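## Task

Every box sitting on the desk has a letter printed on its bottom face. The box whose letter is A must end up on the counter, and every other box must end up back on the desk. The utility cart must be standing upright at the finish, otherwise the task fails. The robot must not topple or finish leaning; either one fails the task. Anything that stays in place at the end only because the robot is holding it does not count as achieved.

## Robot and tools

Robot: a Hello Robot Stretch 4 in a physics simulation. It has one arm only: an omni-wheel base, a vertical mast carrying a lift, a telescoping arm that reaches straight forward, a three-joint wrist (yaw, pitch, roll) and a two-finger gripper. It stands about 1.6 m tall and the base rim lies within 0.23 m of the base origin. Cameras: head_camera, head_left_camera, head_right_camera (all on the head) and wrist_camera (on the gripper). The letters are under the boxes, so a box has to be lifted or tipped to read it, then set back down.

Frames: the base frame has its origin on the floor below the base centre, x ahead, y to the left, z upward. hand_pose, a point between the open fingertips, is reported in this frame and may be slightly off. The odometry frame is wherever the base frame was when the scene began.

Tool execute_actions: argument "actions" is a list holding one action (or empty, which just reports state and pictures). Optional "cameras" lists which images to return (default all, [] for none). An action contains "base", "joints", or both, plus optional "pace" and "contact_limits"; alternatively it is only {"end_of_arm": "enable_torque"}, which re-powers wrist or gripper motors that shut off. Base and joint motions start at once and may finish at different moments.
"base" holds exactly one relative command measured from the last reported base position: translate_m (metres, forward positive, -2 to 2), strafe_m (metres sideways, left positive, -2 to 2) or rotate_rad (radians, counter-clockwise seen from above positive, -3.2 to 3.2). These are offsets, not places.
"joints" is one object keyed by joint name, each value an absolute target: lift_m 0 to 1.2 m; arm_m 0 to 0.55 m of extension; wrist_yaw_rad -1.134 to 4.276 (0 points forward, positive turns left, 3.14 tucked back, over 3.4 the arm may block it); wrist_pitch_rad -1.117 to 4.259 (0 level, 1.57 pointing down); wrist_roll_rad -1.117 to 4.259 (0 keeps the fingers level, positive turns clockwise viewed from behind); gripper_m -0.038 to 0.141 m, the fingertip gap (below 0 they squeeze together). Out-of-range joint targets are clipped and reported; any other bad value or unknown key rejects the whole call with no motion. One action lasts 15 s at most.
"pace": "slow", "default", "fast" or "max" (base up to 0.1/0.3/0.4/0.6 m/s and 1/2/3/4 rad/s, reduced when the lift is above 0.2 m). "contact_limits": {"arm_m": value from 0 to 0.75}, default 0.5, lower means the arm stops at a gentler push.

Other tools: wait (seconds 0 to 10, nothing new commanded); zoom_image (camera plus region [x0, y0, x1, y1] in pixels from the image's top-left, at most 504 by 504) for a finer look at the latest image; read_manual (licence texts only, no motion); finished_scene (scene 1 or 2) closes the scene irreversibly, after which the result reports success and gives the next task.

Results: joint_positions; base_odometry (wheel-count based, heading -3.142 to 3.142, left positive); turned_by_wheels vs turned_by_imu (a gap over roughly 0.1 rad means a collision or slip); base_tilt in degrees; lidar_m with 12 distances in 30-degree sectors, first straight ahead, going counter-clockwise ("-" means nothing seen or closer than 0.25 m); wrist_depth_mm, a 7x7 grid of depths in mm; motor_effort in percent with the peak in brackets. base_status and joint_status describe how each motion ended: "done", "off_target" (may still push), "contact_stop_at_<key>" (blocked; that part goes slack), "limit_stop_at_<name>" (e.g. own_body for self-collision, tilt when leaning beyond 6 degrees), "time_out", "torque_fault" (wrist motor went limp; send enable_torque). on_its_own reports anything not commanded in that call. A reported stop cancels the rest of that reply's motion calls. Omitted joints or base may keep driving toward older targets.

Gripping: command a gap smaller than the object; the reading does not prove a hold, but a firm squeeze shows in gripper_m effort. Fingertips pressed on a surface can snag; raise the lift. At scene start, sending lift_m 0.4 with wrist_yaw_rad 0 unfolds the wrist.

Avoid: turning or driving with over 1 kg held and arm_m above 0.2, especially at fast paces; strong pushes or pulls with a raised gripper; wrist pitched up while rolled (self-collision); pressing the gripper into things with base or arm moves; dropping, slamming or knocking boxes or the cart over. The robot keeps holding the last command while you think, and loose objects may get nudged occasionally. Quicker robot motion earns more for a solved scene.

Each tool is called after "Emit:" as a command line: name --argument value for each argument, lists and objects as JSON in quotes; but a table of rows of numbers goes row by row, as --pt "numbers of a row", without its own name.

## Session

Emit:
execute_actions --actions '[]'

Scene clock: 0.00 s.
base_odometry: x=+0.000 y=+0.000 heading=+0.000 (m, m, rad; odometry frame)
turned_by_wheels: +0.000 (rad since the last result)
turned_by_imu: +0.000 (rad since the last result)
base_tilt: forward=+0.1 right=-0.3 (deg)
lidar_m: 0.88 1.86 1.98 1.94 2.58 2.52 2.30 1.43 1.41 1.05 0.82 0.79
base_status: not commanded
joint_positions: lift_m=+0.120 arm_m=+0.001 wrist_yaw_rad=+3.060 wrist_pitch_rad=+0.002 wrist_roll_rad=-0.001 gripper_m=+0.057
joint_status: not commanded
motor_effort: lift_m=+21 arm_m=-1 wrist_yaw_rad=+2 wrist_pitch_rad=-9 wrist_roll_rad=+1 gripper_m=+1 wheel_0=+0 wheel_1=+0 wheel_2=+0 (%)
hand_pose: x=-0.1081 y=+0.1108 z=+0.2974 quat_wxyz=(+0.041, -0.001, +0.000, +0.999) (m; base frame)
wrist_depth_mm: 140 195 - - - - - / - 143 - - - - - / - 140 - - - - - / 107 140 300 - - - - / 135 1756 - - - - - / 1430 1464 1229 1366 211 1182 1078 / 917 931 778 155 788 750 759
pictures: head_camera, head_left_camera, head_right_camera, wrist_camera
camera_calibration (this result's frames):
wrist_camera: T_world_to_cam=[[0.0881038, 0.992703, -0.0823372, -0.0728804], [-0.0424426, -0.0788424, -0.995983, 0.363375], [-0.995207, 0.0912445, 0.0351865, 0.0911613], [0, 0, 0, 1]] pos_world=[0.112568, 0.0926799, 0.352707]
Images, in order (width x height): head_camera 420x560, head_left_camera 420x672, head_right_camera 420x672, wrist_camera 616x392.

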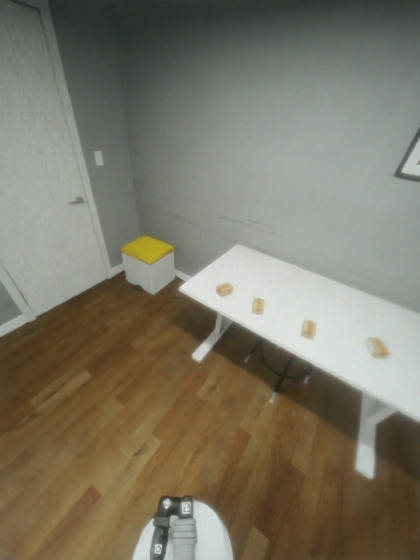

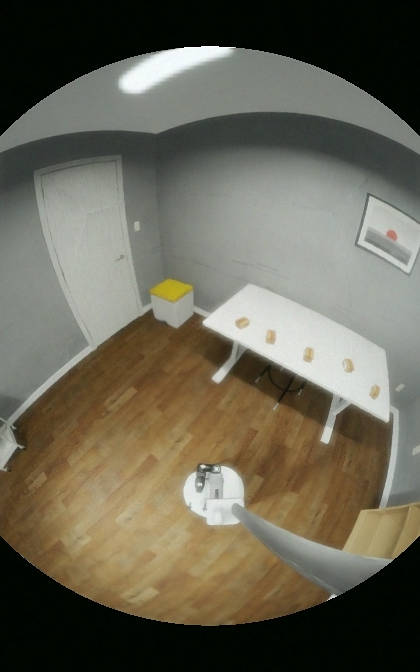

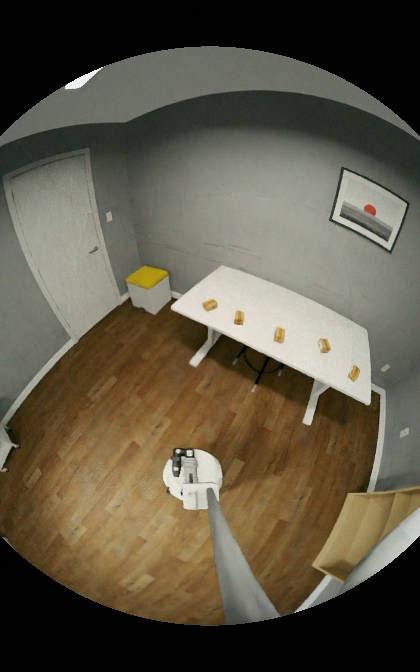

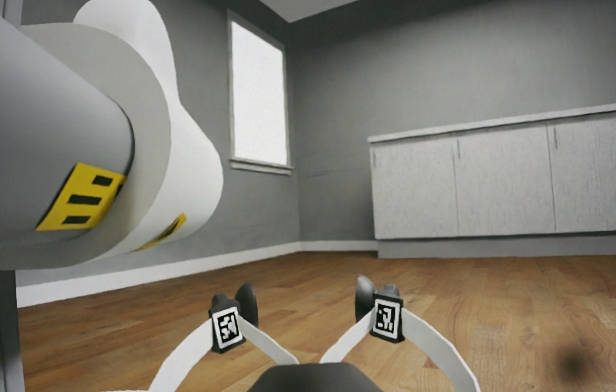

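Emit:
execute_actions --actions '[{"base":{"rotate_rad":-0.66},"joints":{"lift_m":0.76,"wrist_yaw_rad":0,"wrist_pitch_rad":0.45,"gripper_m":0.105},"pace":"fast"}]'

Scene clock: 6.20 s.
base_odometry: x=+0.000 y=+0.000 heading=-0.660 (m, m, rad; odometry frame)
turned_by_wheels: -0.660 (rad since the last result)
turned_by_imu: -0.652 (rad since the last result)
base_tilt: forward=+0.3 right=-0.4 (deg)
lidar_m: 0.79 0.82 1.82 2.01 1.98 2.09 2.53 2.57 1.50 1.43 1.49 0.84
base_status: done
joint_positions: lift_m=+0.133 arm_m=+0.001 wrist_yaw_rad=+2.807 wrist_pitch_rad=+0.259 wrist_roll_rad=-0.001 gripper_m=+0.105
joint_status: lift_m limit_stop_at_own_body (moved +0.013 of +0.640); wrist_yaw_rad limit_stop_at_own_body (moved -0.253 of -3.060); wrist_pitch_rad limit_stop_at_own_body (moved +0.257 of +0.448); the others done
on_its_own: wrist_yaw_rad is held at +2.807, not at your +0.000, since a limit_stop_at_own_body; wrist_pitch_rad is held at +0.257, not at your +0.450, since a limit_stop_at_own_body; lift_m is slack since a limit_stop_at_own_body (your +0.760 is given up); arm_m is slack since a limit_stop_at_own_body
motor_effort: lift_m=+21(24) arm_m=+0(1) wrist_yaw_rad=+2(3) wrist_pitch_rad=-7(10) wrist_roll_rad=+1(1) gripper_m=-2(3) wheel_0=+1(11) wheel_1=+1(9) wheel_2=-1(9) (%)
hand_pose: x=-0.0624 y=+0.1741 z=+0.2371 quat_wxyz=(+0.165, -0.128, +0.021, +0.978) (m; base frame)
wrist_depth_mm: 180 - - - - - 1708 / 191 - - - - 1983 1708 / - - - - - - 1756 / - 1921 1808 1708 1576 1537 1430 / 1042 1025 1008 976 946 904 866 / 278 282 262 683 211 640 615 / 215 205 196 151 508 484 496
pictures: head_camera, head_left_camera, head_right_camera, wrist_camera
camera_calibration (this result's frames):
wrist_camera: T_world_to_cam=[[0.352975, 0.932378, -0.0779739, -0.118792], [0.179722, -0.149352, -0.972314, 0.33077], [-0.91821, 0.329188, -0.220286, 0.156918], [0, 0, 0, 1]] pos_world=[0.126568, 0.108504, 0.346916]
Images, in order (width x height): head_camera 420x560, head_left_camera 420x672, head_right_camera 420x672, wrist_camera 616x392.

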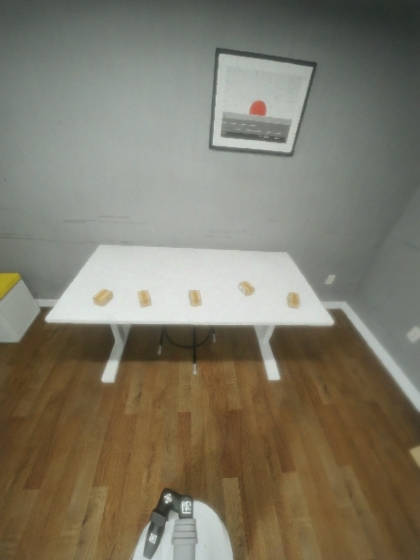

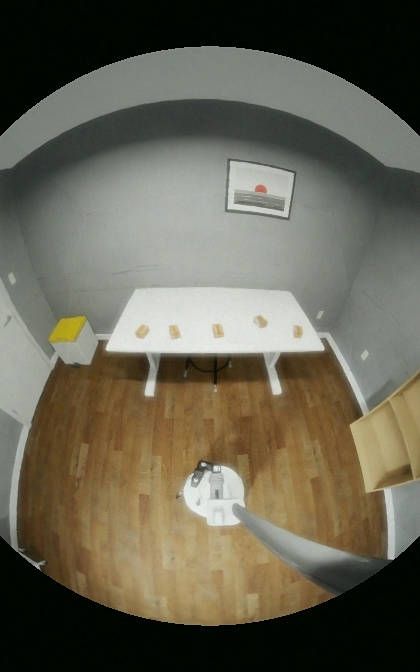

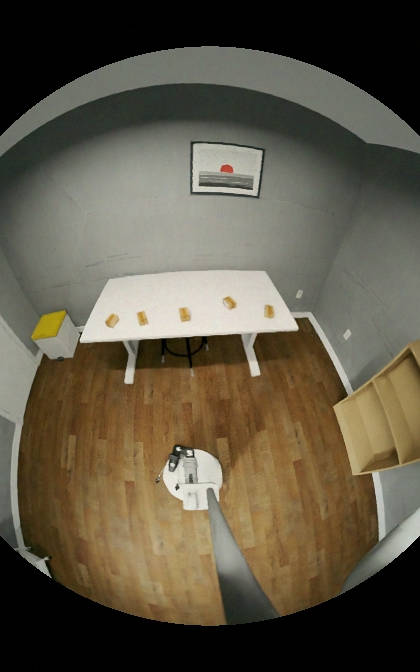

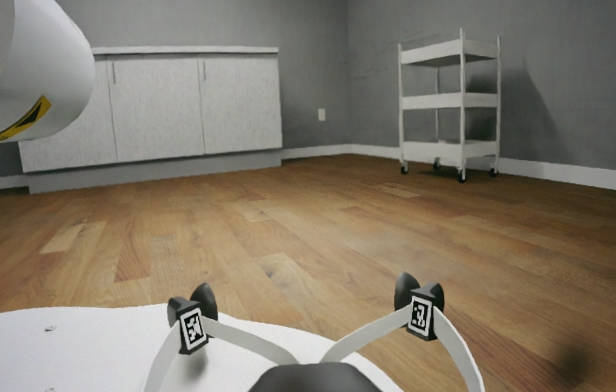

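Emit:
execute_actions --actions '[{"base":{"translate_m":0.24},"joints":{"lift_m":0.76,"wrist_yaw_rad":0,"wrist_pitch_rad":0.0,"arm_m":0.002},"pace":"fast"}]' --cameras '["head_camera","wrist_camera"]'

Scene clock: 11.60 s.
base_odometry: x=+0.190 y=-0.147 heading=-0.659 (m, m, rad; odometry frame)
turned_by_wheels: +0.001 (rad since the last result)
turned_by_imu: +0.002 (rad since the last result)
base_tilt: forward=+0.2 right=-0.3 (deg)
lidar_m: 0.55 0.58 0.79 1.96 2.05 2.11 2.78 2.57 1.52 1.41 0.85 0.58
base_status: done
joint_positions: lift_m=+0.760 arm_m=+0.001 wrist_yaw_rad=+0.001 wrist_pitch_rad=+0.002 wrist_roll_rad=-0.001 gripper_m=+0.105
joint_status: all done
motor_effort: lift_m=+25(27) arm_m=+4(7) wrist_yaw_rad=+1(5) wrist_pitch_rad=-9(12) wrist_roll_rad=+0(1) gripper_m=-2(2) wheel_0=+2(6) wheel_1=+2(9) wheel_2=+2(11) (%)
hand_pose: x=+0.4608 y=-0.0873 z=+0.9372 quat_wxyz=(+1.000, +0.000, +0.001, +0.000) (m; base frame)
wrist_depth_mm: 1118 1138 1160 1160 1182 1205 1229 / 1098 1138 1138 1160 1182 1205 1229 / 1118 1118 1138 1160 1182 1205 1229 / 1078 1118 1138 1160 1160 1182 1205 / 1078 1098 1118 1138 1160 1160 1182 / 1078 1078 946 1008 213 891 831 / 699 640 597 151 585 554 580
pictures: head_camera, wrist_camera
camera_calibration (this result's frames):
wrist_camera: T_world_to_cam=[[-0.00599954, -0.996587, -0.0823301, -0.00399606], [0.0355819, 0.0820667, -0.995991, 0.987165], [0.999349, -0.00890494, 0.0349681, -0.274786], [0, 0, 0, 1]] pos_world=[0.239457, -0.0874428, 0.992488]
Images, in order (width x height): head_camera 420x560, wrist_camera 616x392.

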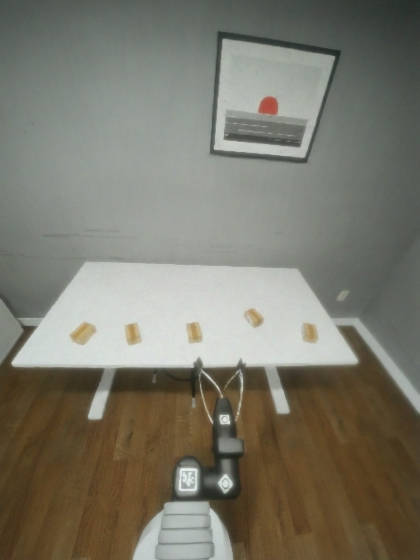

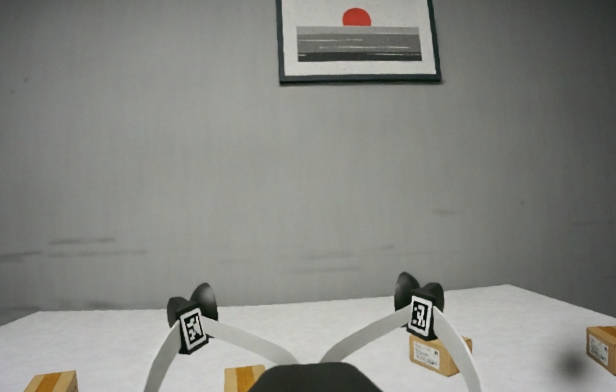

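Emit:
execute_actions --actions '[{"base":{"strafe_m":0.09},"joints":{"wrist_pitch_rad":0.45,"arm_m":0.17},"pace":"fast"}]' --cameras '["head_camera","wrist_camera"]'

Scene clock: 15.37 s.
base_odometry: x=+0.245 y=-0.076 heading=-0.659 (m, m, rad; odometry frame)
turned_by_wheels: +0.000 (rad since the last result)
turned_by_imu: +0.001 (rad since the last result)
base_tilt: forward=+0.1 right=-0.3 (deg)
lidar_m: 0.54 0.57 0.78 1.91 1.96 2.08 2.78 2.71 1.59 1.50 0.85 0.59
base_status: done
joint_positions: lift_m=+0.760 arm_m=+0.169 wrist_yaw_rad=+0.000 wrist_pitch_rad=+0.452 wrist_roll_rad=-0.001 gripper_m=+0.105
joint_status: all done
motor_effort: lift_m=+25(25) arm_m=+5(4) wrist_yaw_rad=+1(0) wrist_pitch_rad=-8(8) wrist_roll_rad=+1(1) gripper_m=+0(3) wheel_0=+2(8) wheel_1=+0(12) wheel_2=+0(1) (%)
hand_pose: x=+0.5996 y=-0.0874 z=+0.8118 quat_wxyz=(+0.975, +0.000, +0.224, +0.000) (m; base frame)
wrist_depth_mm: 820 831 854 866 878 917 931 / 866 891 891 931 931 960 976 / 904 917 931 960 904 891 891 / 654 640 621 609 591 539 473 / 462 462 455 375 439 427 418 / 320 357 342 325 213 338 329 / 300 290 281 151 286 276 -
pictures: head_camera, wrist_camera
camera_calibration (this result's frames):
wrist_camera: T_world_to_cam=[[-0.0414379, -0.996593, -0.0713159, -0.0012657], [-0.400858, 0.0819634, -0.912466, 1.0513], [0.915203, -0.00922309, -0.402889, -0.003233], [0, 0, 0, 1]] pos_world=[0.424329, -0.0874593, 0.957883]
Images, in order (width x height): head_camera 420x560, wrist_camera 616x392.

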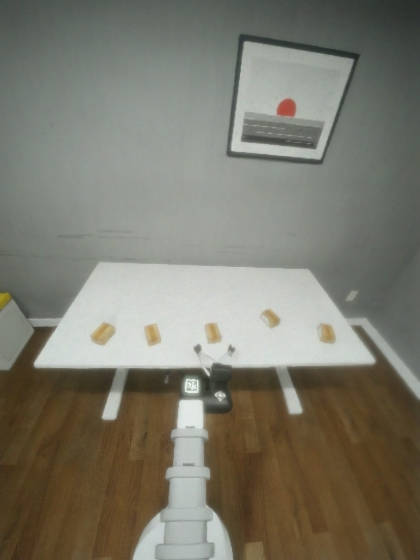

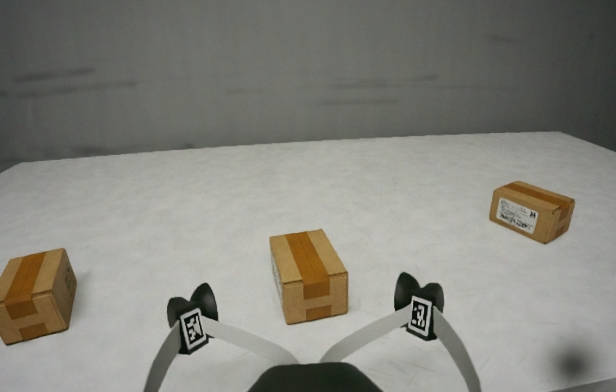

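Emit:
execute_actions --actions '[{"joints":{"lift_m":0.702,"arm_m":0.30},"pace":"fast"}]' --cameras '["wrist_camera"]'

Scene clock: 21.93 s.
base_odometry: x=+0.245 y=-0.076 heading=-0.659 (m, m, rad; odometry frame)
turned_by_wheels: +0.000 (rad since the last result)
turned_by_imu: +0.001 (rad since the last result)
base_tilt: forward=+0.1 right=-0.2 (deg)
lidar_m: 0.55 0.58 0.78 1.89 1.98 2.06 2.79 2.71 1.57 1.51 0.82 0.60
base_status: not commanded
joint_positions: lift_m=+0.702 arm_m=+0.299 wrist_yaw_rad=+0.000 wrist_pitch_rad=+0.452 wrist_roll_rad=-0.001 gripper_m=+0.105
joint_status: all done
motor_effort: lift_m=+16(22) arm_m=+4(3) wrist_yaw_rad=+2(1) wrist_pitch_rad=-7(8) wrist_roll_rad=+1(0) gripper_m=-3(1) wheel_0=+1(1) wheel_1=+0(1) wheel_2=+0(0) (%)
hand_pose: x=+0.7296 y=-0.0874 z=+0.7546 quat_wxyz=(+0.975, +0.000, +0.224, +0.000) (m; base frame)
wrist_depth_mm: 715 723 741 759 778 788 798 / 750 768 778 798 809 831 842 / 768 788 750 715 699 676 676 / 500 484 473 462 452 439 433 / 353 351 345 249 334 325 319 / 272 272 249 196 195 256 251 / 228 221 213 151 215 210 -
pictures: wrist_camera
camera_calibration (this result's frames):
wrist_camera: T_world_to_cam=[[-0.041548, -0.996588, -0.0713113, 0.0000908173], [-0.400953, 0.0820045, -0.912421, 1.05124], [0.915156, -0.00931685, -0.402992, -0.145154], [0, 0, 0, 1]] pos_world=[0.554339, -0.087468, 0.900681]
Images, in order (width x height): wrist_camera 616x392.

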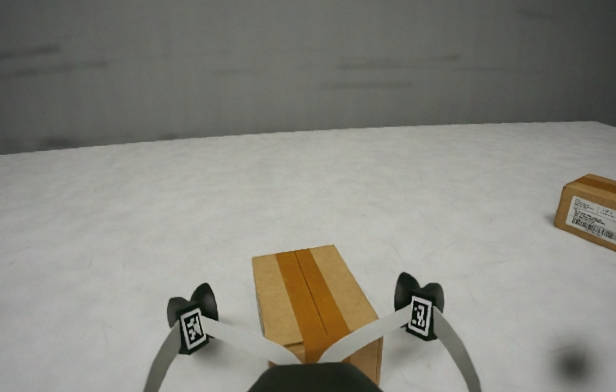

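Emit:
execute_actions --actions '[{"joints":{"gripper_m":0.025,"lift_m":0.699},"pace":"fast"}]' --cameras '["wrist_camera"]'

Emit:
execute_actions --actions '[{"joints":{"wrist_pitch_rad":-0.8,"wrist_roll_rad":2.3},"pace":"fast"}]' --cameras '["head_camera","head_left_camera"]'

Emit:
zoom_image --camera "head_camera" --region '[150, 200, 290, 340]'

Scene clock: 26.00 s.
base_odometry: x=+0.245 y=-0.076 heading=-0.659 (m, m, rad; odometry frame)
turned_by_wheels: +0.000 (rad since the last result)
turned_by_imu: +0.001 (rad since the last result)
base_tilt: forward=+0.1 right=-0.5 (deg)
lidar_m: 0.54 0.58 0.76 1.91 1.97 2.06 2.77 2.72 1.61 1.52 0.83 0.57
base_status: not commanded
joint_positions: lift_m=+0.699 arm_m=+0.299 wrist_yaw_rad=+0.000 wrist_pitch_rad=+0.453 wrist_roll_rad=-0.001 gripper_m=+0.025
joint_status: all done
motor_effort: lift_m=+16(11) arm_m=+4(5) wrist_yaw_rad=+2(2) wrist_pitch_rad=-10(10) wrist_roll_rad=+1(0) gripper_m=-15(9) wheel_0=+1(2) wheel_1=+0(0) wheel_2=+0(0) (%)
hand_pose: x=+0.7295 y=-0.0874 z=+0.7513 quat_wxyz=(+0.974, +0.000, +0.225, +0.000) (m; base frame)
wrist_depth_mm: 715 723 741 750 768 788 798 / 750 759 778 798 820 831 842 / 768 778 732 699 676 661 654 / 488 477 462 452 442 430 424 / 345 343 340 234 327 319 312 / 266 266 205 184 190 252 246 / 224 216 197 163 204 201 -
pictures: wrist_camera
camera_calibration (this result's frames):
wrist_camera: T_world_to_cam=[[-0.0416124, -0.996588, -0.0712736, -0.000127022], [-0.401777, 0.0820043, -0.912059, 1.04855], [0.914792, -0.00931685, -0.403818, -0.145475], [0, 0, 0, 1]] pos_world=[0.554359, -0.0874679, 0.897589]
Images, in order (width x height): wrist_camera 616x392.

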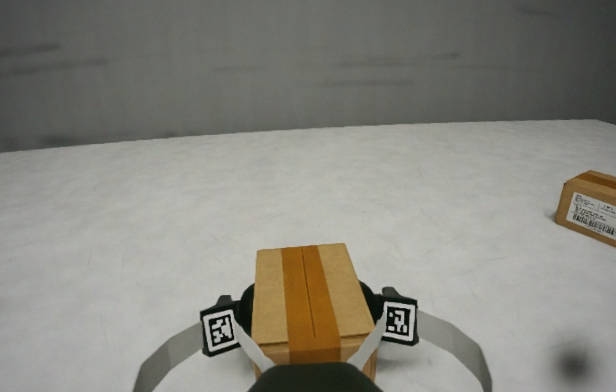

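Scene clock: 27.87 s.
base_odometry: x=+0.245 y=-0.076 heading=-0.659 (m, m, rad; odometry frame)
turned_by_wheels: +0.000 (rad since the last result)
turned_by_imu: +0.001 (rad since the last result)
base_tilt: forward=+0.2 right=-0.1 (deg)
lidar_m: 0.55 0.57 0.78 1.89 1.98 2.07 2.78 2.70 1.60 1.50 0.81 0.60
base_status: not commanded
joint_positions: lift_m=+0.699 arm_m=+0.299 wrist_yaw_rad=+0.000 wrist_pitch_rad=-0.797 wrist_roll_rad=+2.300 gripper_m=+0.025
joint_status: all done
motor_effort: lift_m=+16(16) arm_m=+4(4) wrist_yaw_rad=+2(2) wrist_pitch_rad=-9(19) wrist_roll_rad=+2(5) gripper_m=-15(13) wheel_0=+2(1) wheel_1=+0(0) wheel_2=+0(0) (%)
hand_pose: x=+0.6717 y=-0.0874 z=+1.0840 quat_wxyz=(+0.377, +0.841, -0.159, +0.354) (m; base frame)
wrist_depth_mm: 1537 1255 1008 904 788 691 634 / 1661 1366 1098 960 842 741 668 / 1537 1537 1205 1025 904 778 707 / 1464 1576 1366 1138 960 842 759 / 1336 1499 1499 234 1042 904 809 / 1229 1366 208 184 190 960 866 / 1160 1255 768 163 1182 991 904
pictures: head_camera, head_left_camera
Images, in order (width x height): head_camera 420x560, head_left_camera 420x672.

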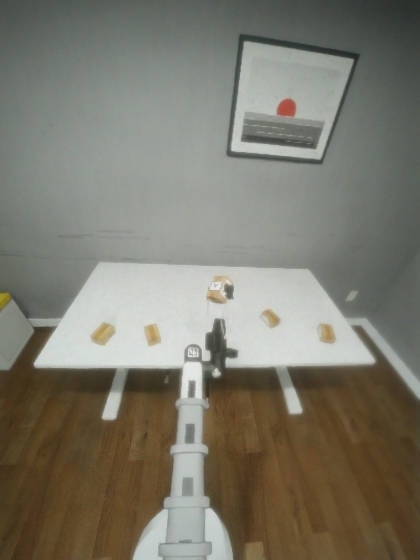

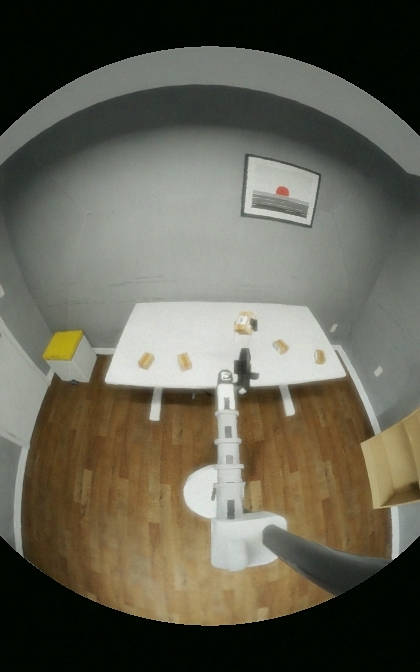

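Region (150, 200, 290, 340) of head_camera's 420x560 image, scaled by 3.600, with more detail than that image has.

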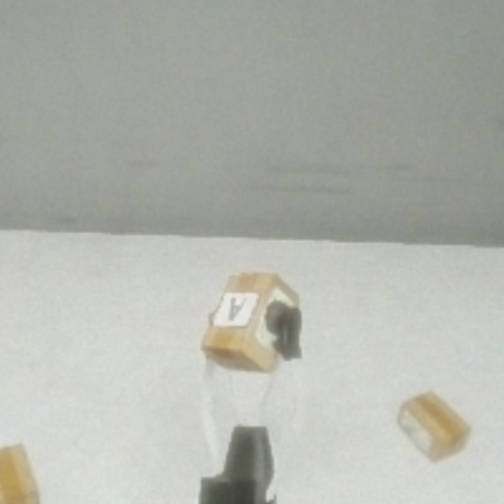

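Emit:
zoom_image --camera "head_camera" --region '[198, 268, 242, 308]'

Region (198, 268, 242, 308) of head_camera's 420x560 image, scaled by 11.455, with more detail than that image has; it fills the top 458 rows of this view, and the rest is white.

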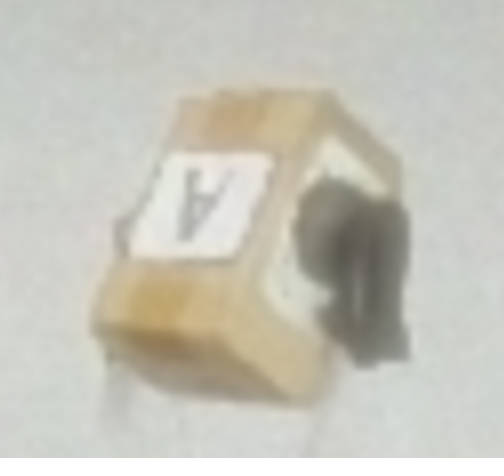

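Emit:
execute_actions --actions '[{"base":{"rotate_rad":3.14},"joints":{"wrist_roll_rad":2.9,"arm_m":0.03},"pace":"fast"}]' --cameras '["head_camera","head_left_camera","head_right_camera"]'

Scene clock: 33.80 s.
base_odometry: x=+0.245 y=-0.076 heading=+2.480 (m, m, rad; odometry frame)
turned_by_wheels: +3.140 (rad since the last result)
turned_by_imu: +3.109 (rad since the last result)
base_tilt: forward=+0.1 right=-0.2 (deg)
lidar_m: 2.74 2.76 1.62 1.49 0.85 0.60 0.56 0.58 0.77 1.90 1.98 2.07
base_status: done
joint_positions: lift_m=+0.699 arm_m=+0.031 wrist_yaw_rad=+0.000 wrist_pitch_rad=-0.797 wrist_roll_rad=+2.900 gripper_m=+0.025
joint_status: all done
motor_effort: lift_m=+21(21) arm_m=-5(3) wrist_yaw_rad=+1(1) wrist_pitch_rad=-10(11) wrist_roll_rad=+1(6) gripper_m=-14(13) wheel_0=-1(10) wheel_1=-2(10) wheel_2=+0(9) (%)
hand_pose: x=+0.4033 y=-0.0873 z=+1.0836 quat_wxyz=(+0.111, +0.915, -0.047, +0.385) (m; base frame)
wrist_depth_mm: - - - - - - - / - - - - - - - / - - - - - - - / 1983 - - - - - - / 1708 1756 1808 233 - - - / 1499 1618 203 183 190 1808 1921 / 1366 1366 788 163 1537 1576 1661
pictures: head_camera, head_left_camera, head_right_camera
Images, in order (width x height): head_camera 420x560, head_left_camera 420x672, head_right_camera 420x672.

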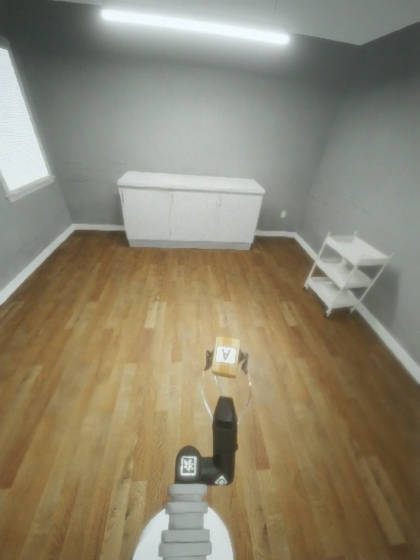

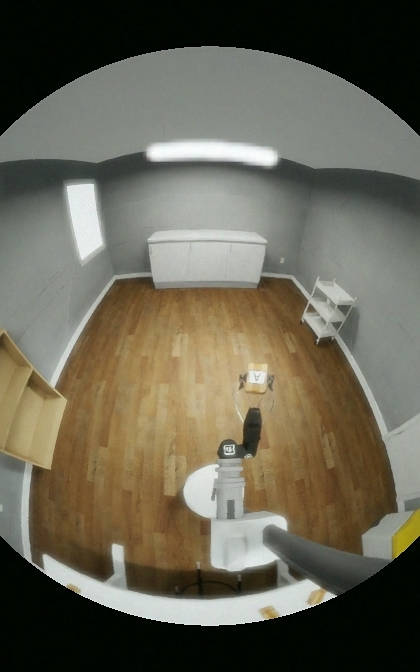

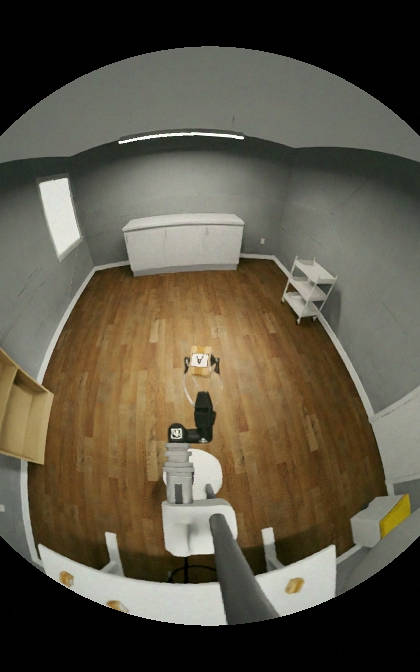

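Emit:
execute_actions --actions '[{"base":{"translate_m":1.96},"joints":{"arm_m":0.52,"wrist_pitch_rad":0.3,"wrist_roll_rad":0,"lift_m":0.97},"pace":"max"}]' --cameras '["head_camera","wrist_camera"]'

Scene clock: 42.43 s.
base_odometry: x=-1.303 y=+1.127 heading=+2.481 (m, m, rad; odometry frame)
turned_by_wheels: +0.001 (rad since the last result)
turned_by_imu: -0.001 (rad since the last result)
base_tilt: forward=+0.1 right=-0.3 (deg)
lidar_m: 0.79 0.81 1.09 1.92 1.97 2.25 3.35 2.72 1.40 1.30 1.85 0.84
base_status: done
joint_positions: lift_m=+0.970 arm_m=+0.519 wrist_yaw_rad=+0.000 wrist_pitch_rad=+0.303 wrist_roll_rad=+0.000 gripper_m=+0.025
joint_status: all done
motor_effort: lift_m=+24(32) arm_m=+4(7) wrist_yaw_rad=+1(3) wrist_pitch_rad=-11(12) wrist_roll_rad=+0(4) gripper_m=-14(12) wheel_0=+3(7) wheel_1=+4(12) wheel_2=+1(12) (%)
hand_pose: x=+0.9655 y=-0.0874 z=+1.0617 quat_wxyz=(+0.989, +0.000, +0.151, +0.000) (m; base frame)
wrist_depth_mm: 585 597 609 627 640 654 668 / 603 621 627 654 661 676 691 / 627 640 654 676 691 707 715 / 654 668 683 699 715 732 759 / 668 683 683 234 640 621 597 / 492 496 207 184 190 455 442 / 397 379 274 163 353 345 362
pictures: head_camera, wrist_camera
camera_calibration (this result's frames):
wrist_camera: T_world_to_cam=[[-0.0307438, -0.9965, -0.0777379, 0.0282203], [-0.261357, 0.0830833, -0.96166, 1.34359], [0.964752, -0.00924772, -0.262997, -0.433747], [0, 0, 0, 1]] pos_world=[0.770484, -0.0875198, 1.1802]
Images, in order (width x height): head_camera 420x560, wrist_camera 616x392.

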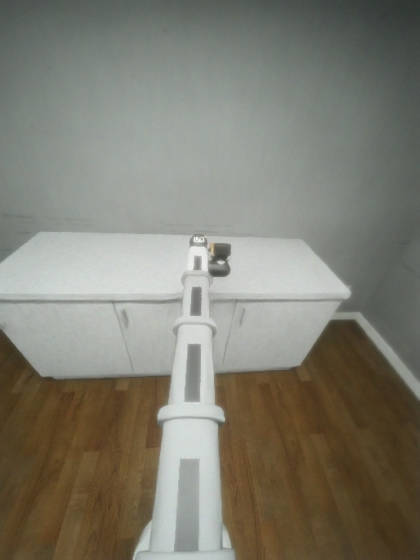

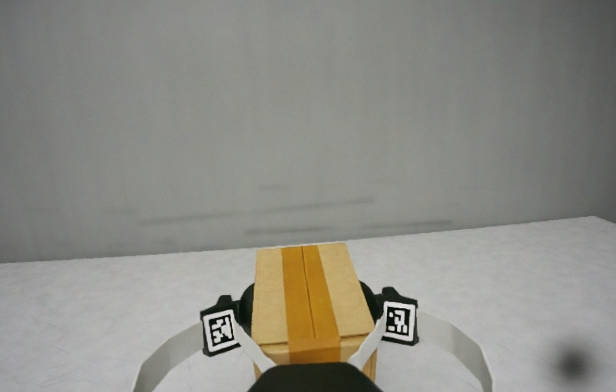

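Emit:
execute_actions --actions '[{"joints":{"wrist_pitch_rad":0.45,"lift_m":0.897},"pace":"fast"}]' --cameras '["wrist_camera"]'

Scene clock: 45.60 s.
base_odometry: x=-1.303 y=+1.127 heading=+2.481 (m, m, rad; odometry frame)
turned_by_wheels: +0.000 (rad since the last result)
turned_by_imu: +0.001 (rad since the last result)
base_tilt: forward=+0.1 right=-0.4 (deg)
lidar_m: 0.77 0.82 1.08 1.91 1.98 2.23 3.36 2.75 1.41 1.27 1.86 0.85
base_status: not commanded
joint_positions: lift_m=+0.897 arm_m=+0.519 wrist_yaw_rad=+0.000 wrist_pitch_rad=+0.453 wrist_roll_rad=+0.000 gripper_m=+0.025
joint_status: all done
motor_effort: lift_m=+16(19) arm_m=+4(4) wrist_yaw_rad=+1(1) wrist_pitch_rad=-12(12) wrist_roll_rad=+0(0) gripper_m=-15(14) wheel_0=+3(3) wheel_1=+4(4) wheel_2=+1(1) (%)
hand_pose: x=+0.9495 y=-0.0874 z=+0.9492 quat_wxyz=(+0.974, +0.000, +0.225, +0.000) (m; base frame)
wrist_depth_mm: 569 585 597 615 627 640 654 / 603 609 627 647 661 683 691 / 634 647 661 668 691 691 683 / 508 496 484 473 459 445 436 / 359 355 351 235 338 330 324 / 277 277 208 184 190 262 256 / 233 225 202 163 212 209 -
pictures: wrist_camera
camera_calibration (this result's frames):
wrist_camera: T_world_to_cam=[[-0.0420424, -0.996501, -0.0722343, 0.0244763], [-0.402111, 0.0830607, -0.911816, 1.31757], [0.914625, -0.00928876, -0.404196, -0.26631], [0, 0, 0, 1]] pos_world=[0.774412, -0.0875214, 1.09551]
Images, in order (width x height): wrist_camera 616x392.

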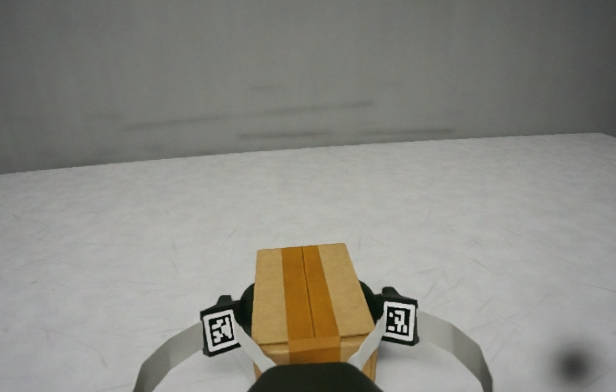

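Emit:
execute_actions --actions '[{"joints":{"lift_m":0.891,"gripper_m":0.08}}]' --cameras '["wrist_camera"]'

Emit:
execute_actions --actions '[{"joints":{"arm_m":0.42,"wrist_pitch_rad":0.3},"pace":"fast"}]' --cameras '["wrist_camera","head_right_camera"]'

Scene clock: 48.50 s.
base_odometry: x=-1.303 y=+1.127 heading=+2.481 (m, m, rad; odometry frame)
turned_by_wheels: +0.000 (rad since the last result)
turned_by_imu: +0.001 (rad since the last result)
base_tilt: forward=+0.0 right=-0.5 (deg)
lidar_m: 0.78 0.82 1.09 1.91 1.98 2.26 3.34 2.75 1.41 1.29 1.88 0.83
base_status: not commanded
joint_positions: lift_m=+0.891 arm_m=+0.519 wrist_yaw_rad=+0.000 wrist_pitch_rad=+0.452 wrist_roll_rad=+0.000 gripper_m=+0.080
joint_status: all done
motor_effort: lift_m=+16(14) arm_m=+5(5) wrist_yaw_rad=+1(2) wrist_pitch_rad=-7(12) wrist_roll_rad=+0(0) gripper_m=-2(18) wheel_0=+3(3) wheel_1=+4(4) wheel_2=+1(1) (%)
hand_pose: x=+0.9497 y=-0.0874 z=+0.9436 quat_wxyz=(+0.975, +0.000, +0.224, +0.000) (m; base frame)
wrist_depth_mm: 574 580 597 615 621 640 654 / 597 609 634 647 661 676 691 / 634 640 661 668 683 676 668 / 496 488 469 459 449 436 427 / 351 349 342 247 330 324 315 / 270 270 213 193 212 254 249 / 226 220 211 150 213 208 -
pictures: wrist_camera
camera_calibration (this result's frames):
wrist_camera: T_world_to_cam=[[-0.0419391, -0.996504, -0.0722503, 0.0239928], [-0.401016, 0.0830225, -0.912301, 1.31192], [0.91511, -0.00928754, -0.403096, -0.270225], [0, 0, 0, 1]] pos_world=[0.774391, -0.0875193, 1.08967]
Images, in order (width x height): wrist_camera 616x392.

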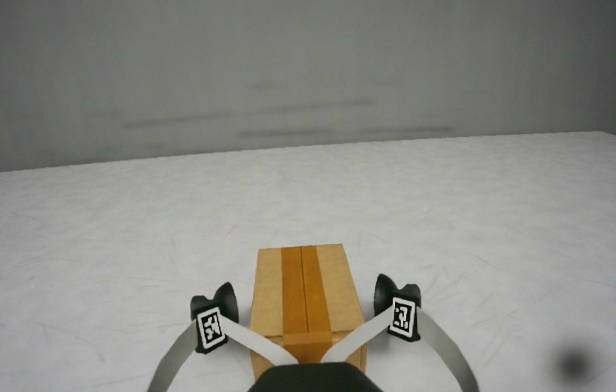

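Scene clock: 49.60 s.
base_odometry: x=-1.303 y=+1.127 heading=+2.481 (m, m, rad; odometry frame)
turned_by_wheels: +0.000 (rad since the last result)
turned_by_imu: +0.000 (rad since the last result)
base_tilt: forward=+0.0 right=-0.3 (deg)
lidar_m: 0.81 0.83 1.09 1.91 1.99 2.27 3.36 2.73 1.45 1.28 1.86 0.83
base_status: not commanded
joint_positions: lift_m=+0.891 arm_m=+0.421 wrist_yaw_rad=+0.000 wrist_pitch_rad=+0.302 wrist_roll_rad=+0.000 gripper_m=+0.080
joint_status: all done
motor_effort: lift_m=+16(16) arm_m=-4(6) wrist_yaw_rad=+1(1) wrist_pitch_rad=-8(12) wrist_roll_rad=+0(0) gripper_m=+0(2) wheel_0=+3(3) wheel_1=+4(4) wheel_2=+1(1) (%)
hand_pose: x=+0.8671 y=-0.0874 z=+0.9837 quat_wxyz=(+0.989, +0.000, +0.151, +0.000) (m; base frame)
wrist_depth_mm: 668 683 707 715 732 750 759 / 691 707 732 750 759 778 778 / 715 732 750 768 788 798 820 / 732 750 768 759 723 691 676 / 508 500 492 480 466 449 433 / 355 357 319 270 216 327 317 / 283 273 262 150 265 253 -
pictures: head_right_camera, wrist_camera
camera_calibration (this result's frames):
wrist_camera: T_world_to_cam=[[-0.0308744, -0.996497, -0.0777236, 0.0191704], [-0.260318, 0.0830937, -0.961941, 1.24227], [0.965029, -0.0094665, -0.261971, -0.360601], [0, 0, 0, 1]] pos_world=[0.671968, -0.0875354, 1.10201]
Images, in order (width x height): head_right_camera 420x672, wrist_camera 616x392.

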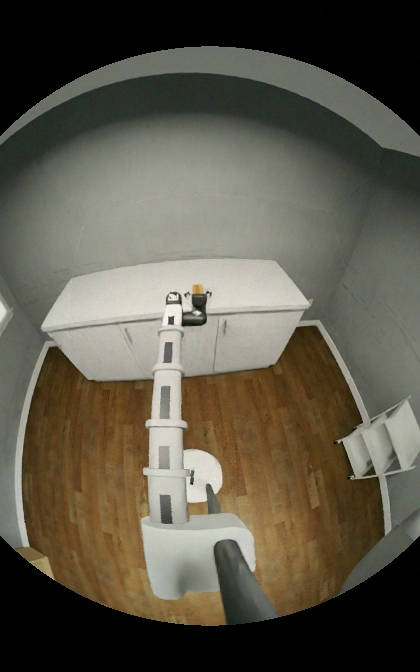

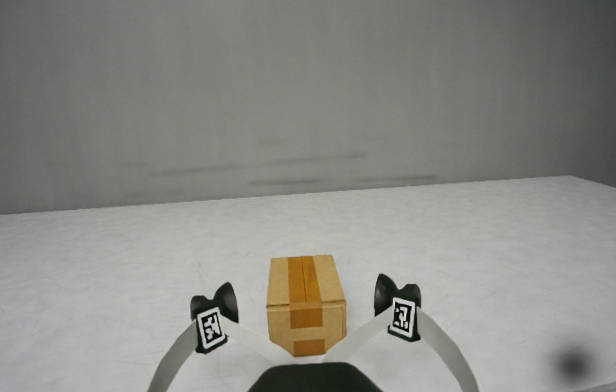

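Emit:
finished_scene --scene 2

The scene is finished: the task was done.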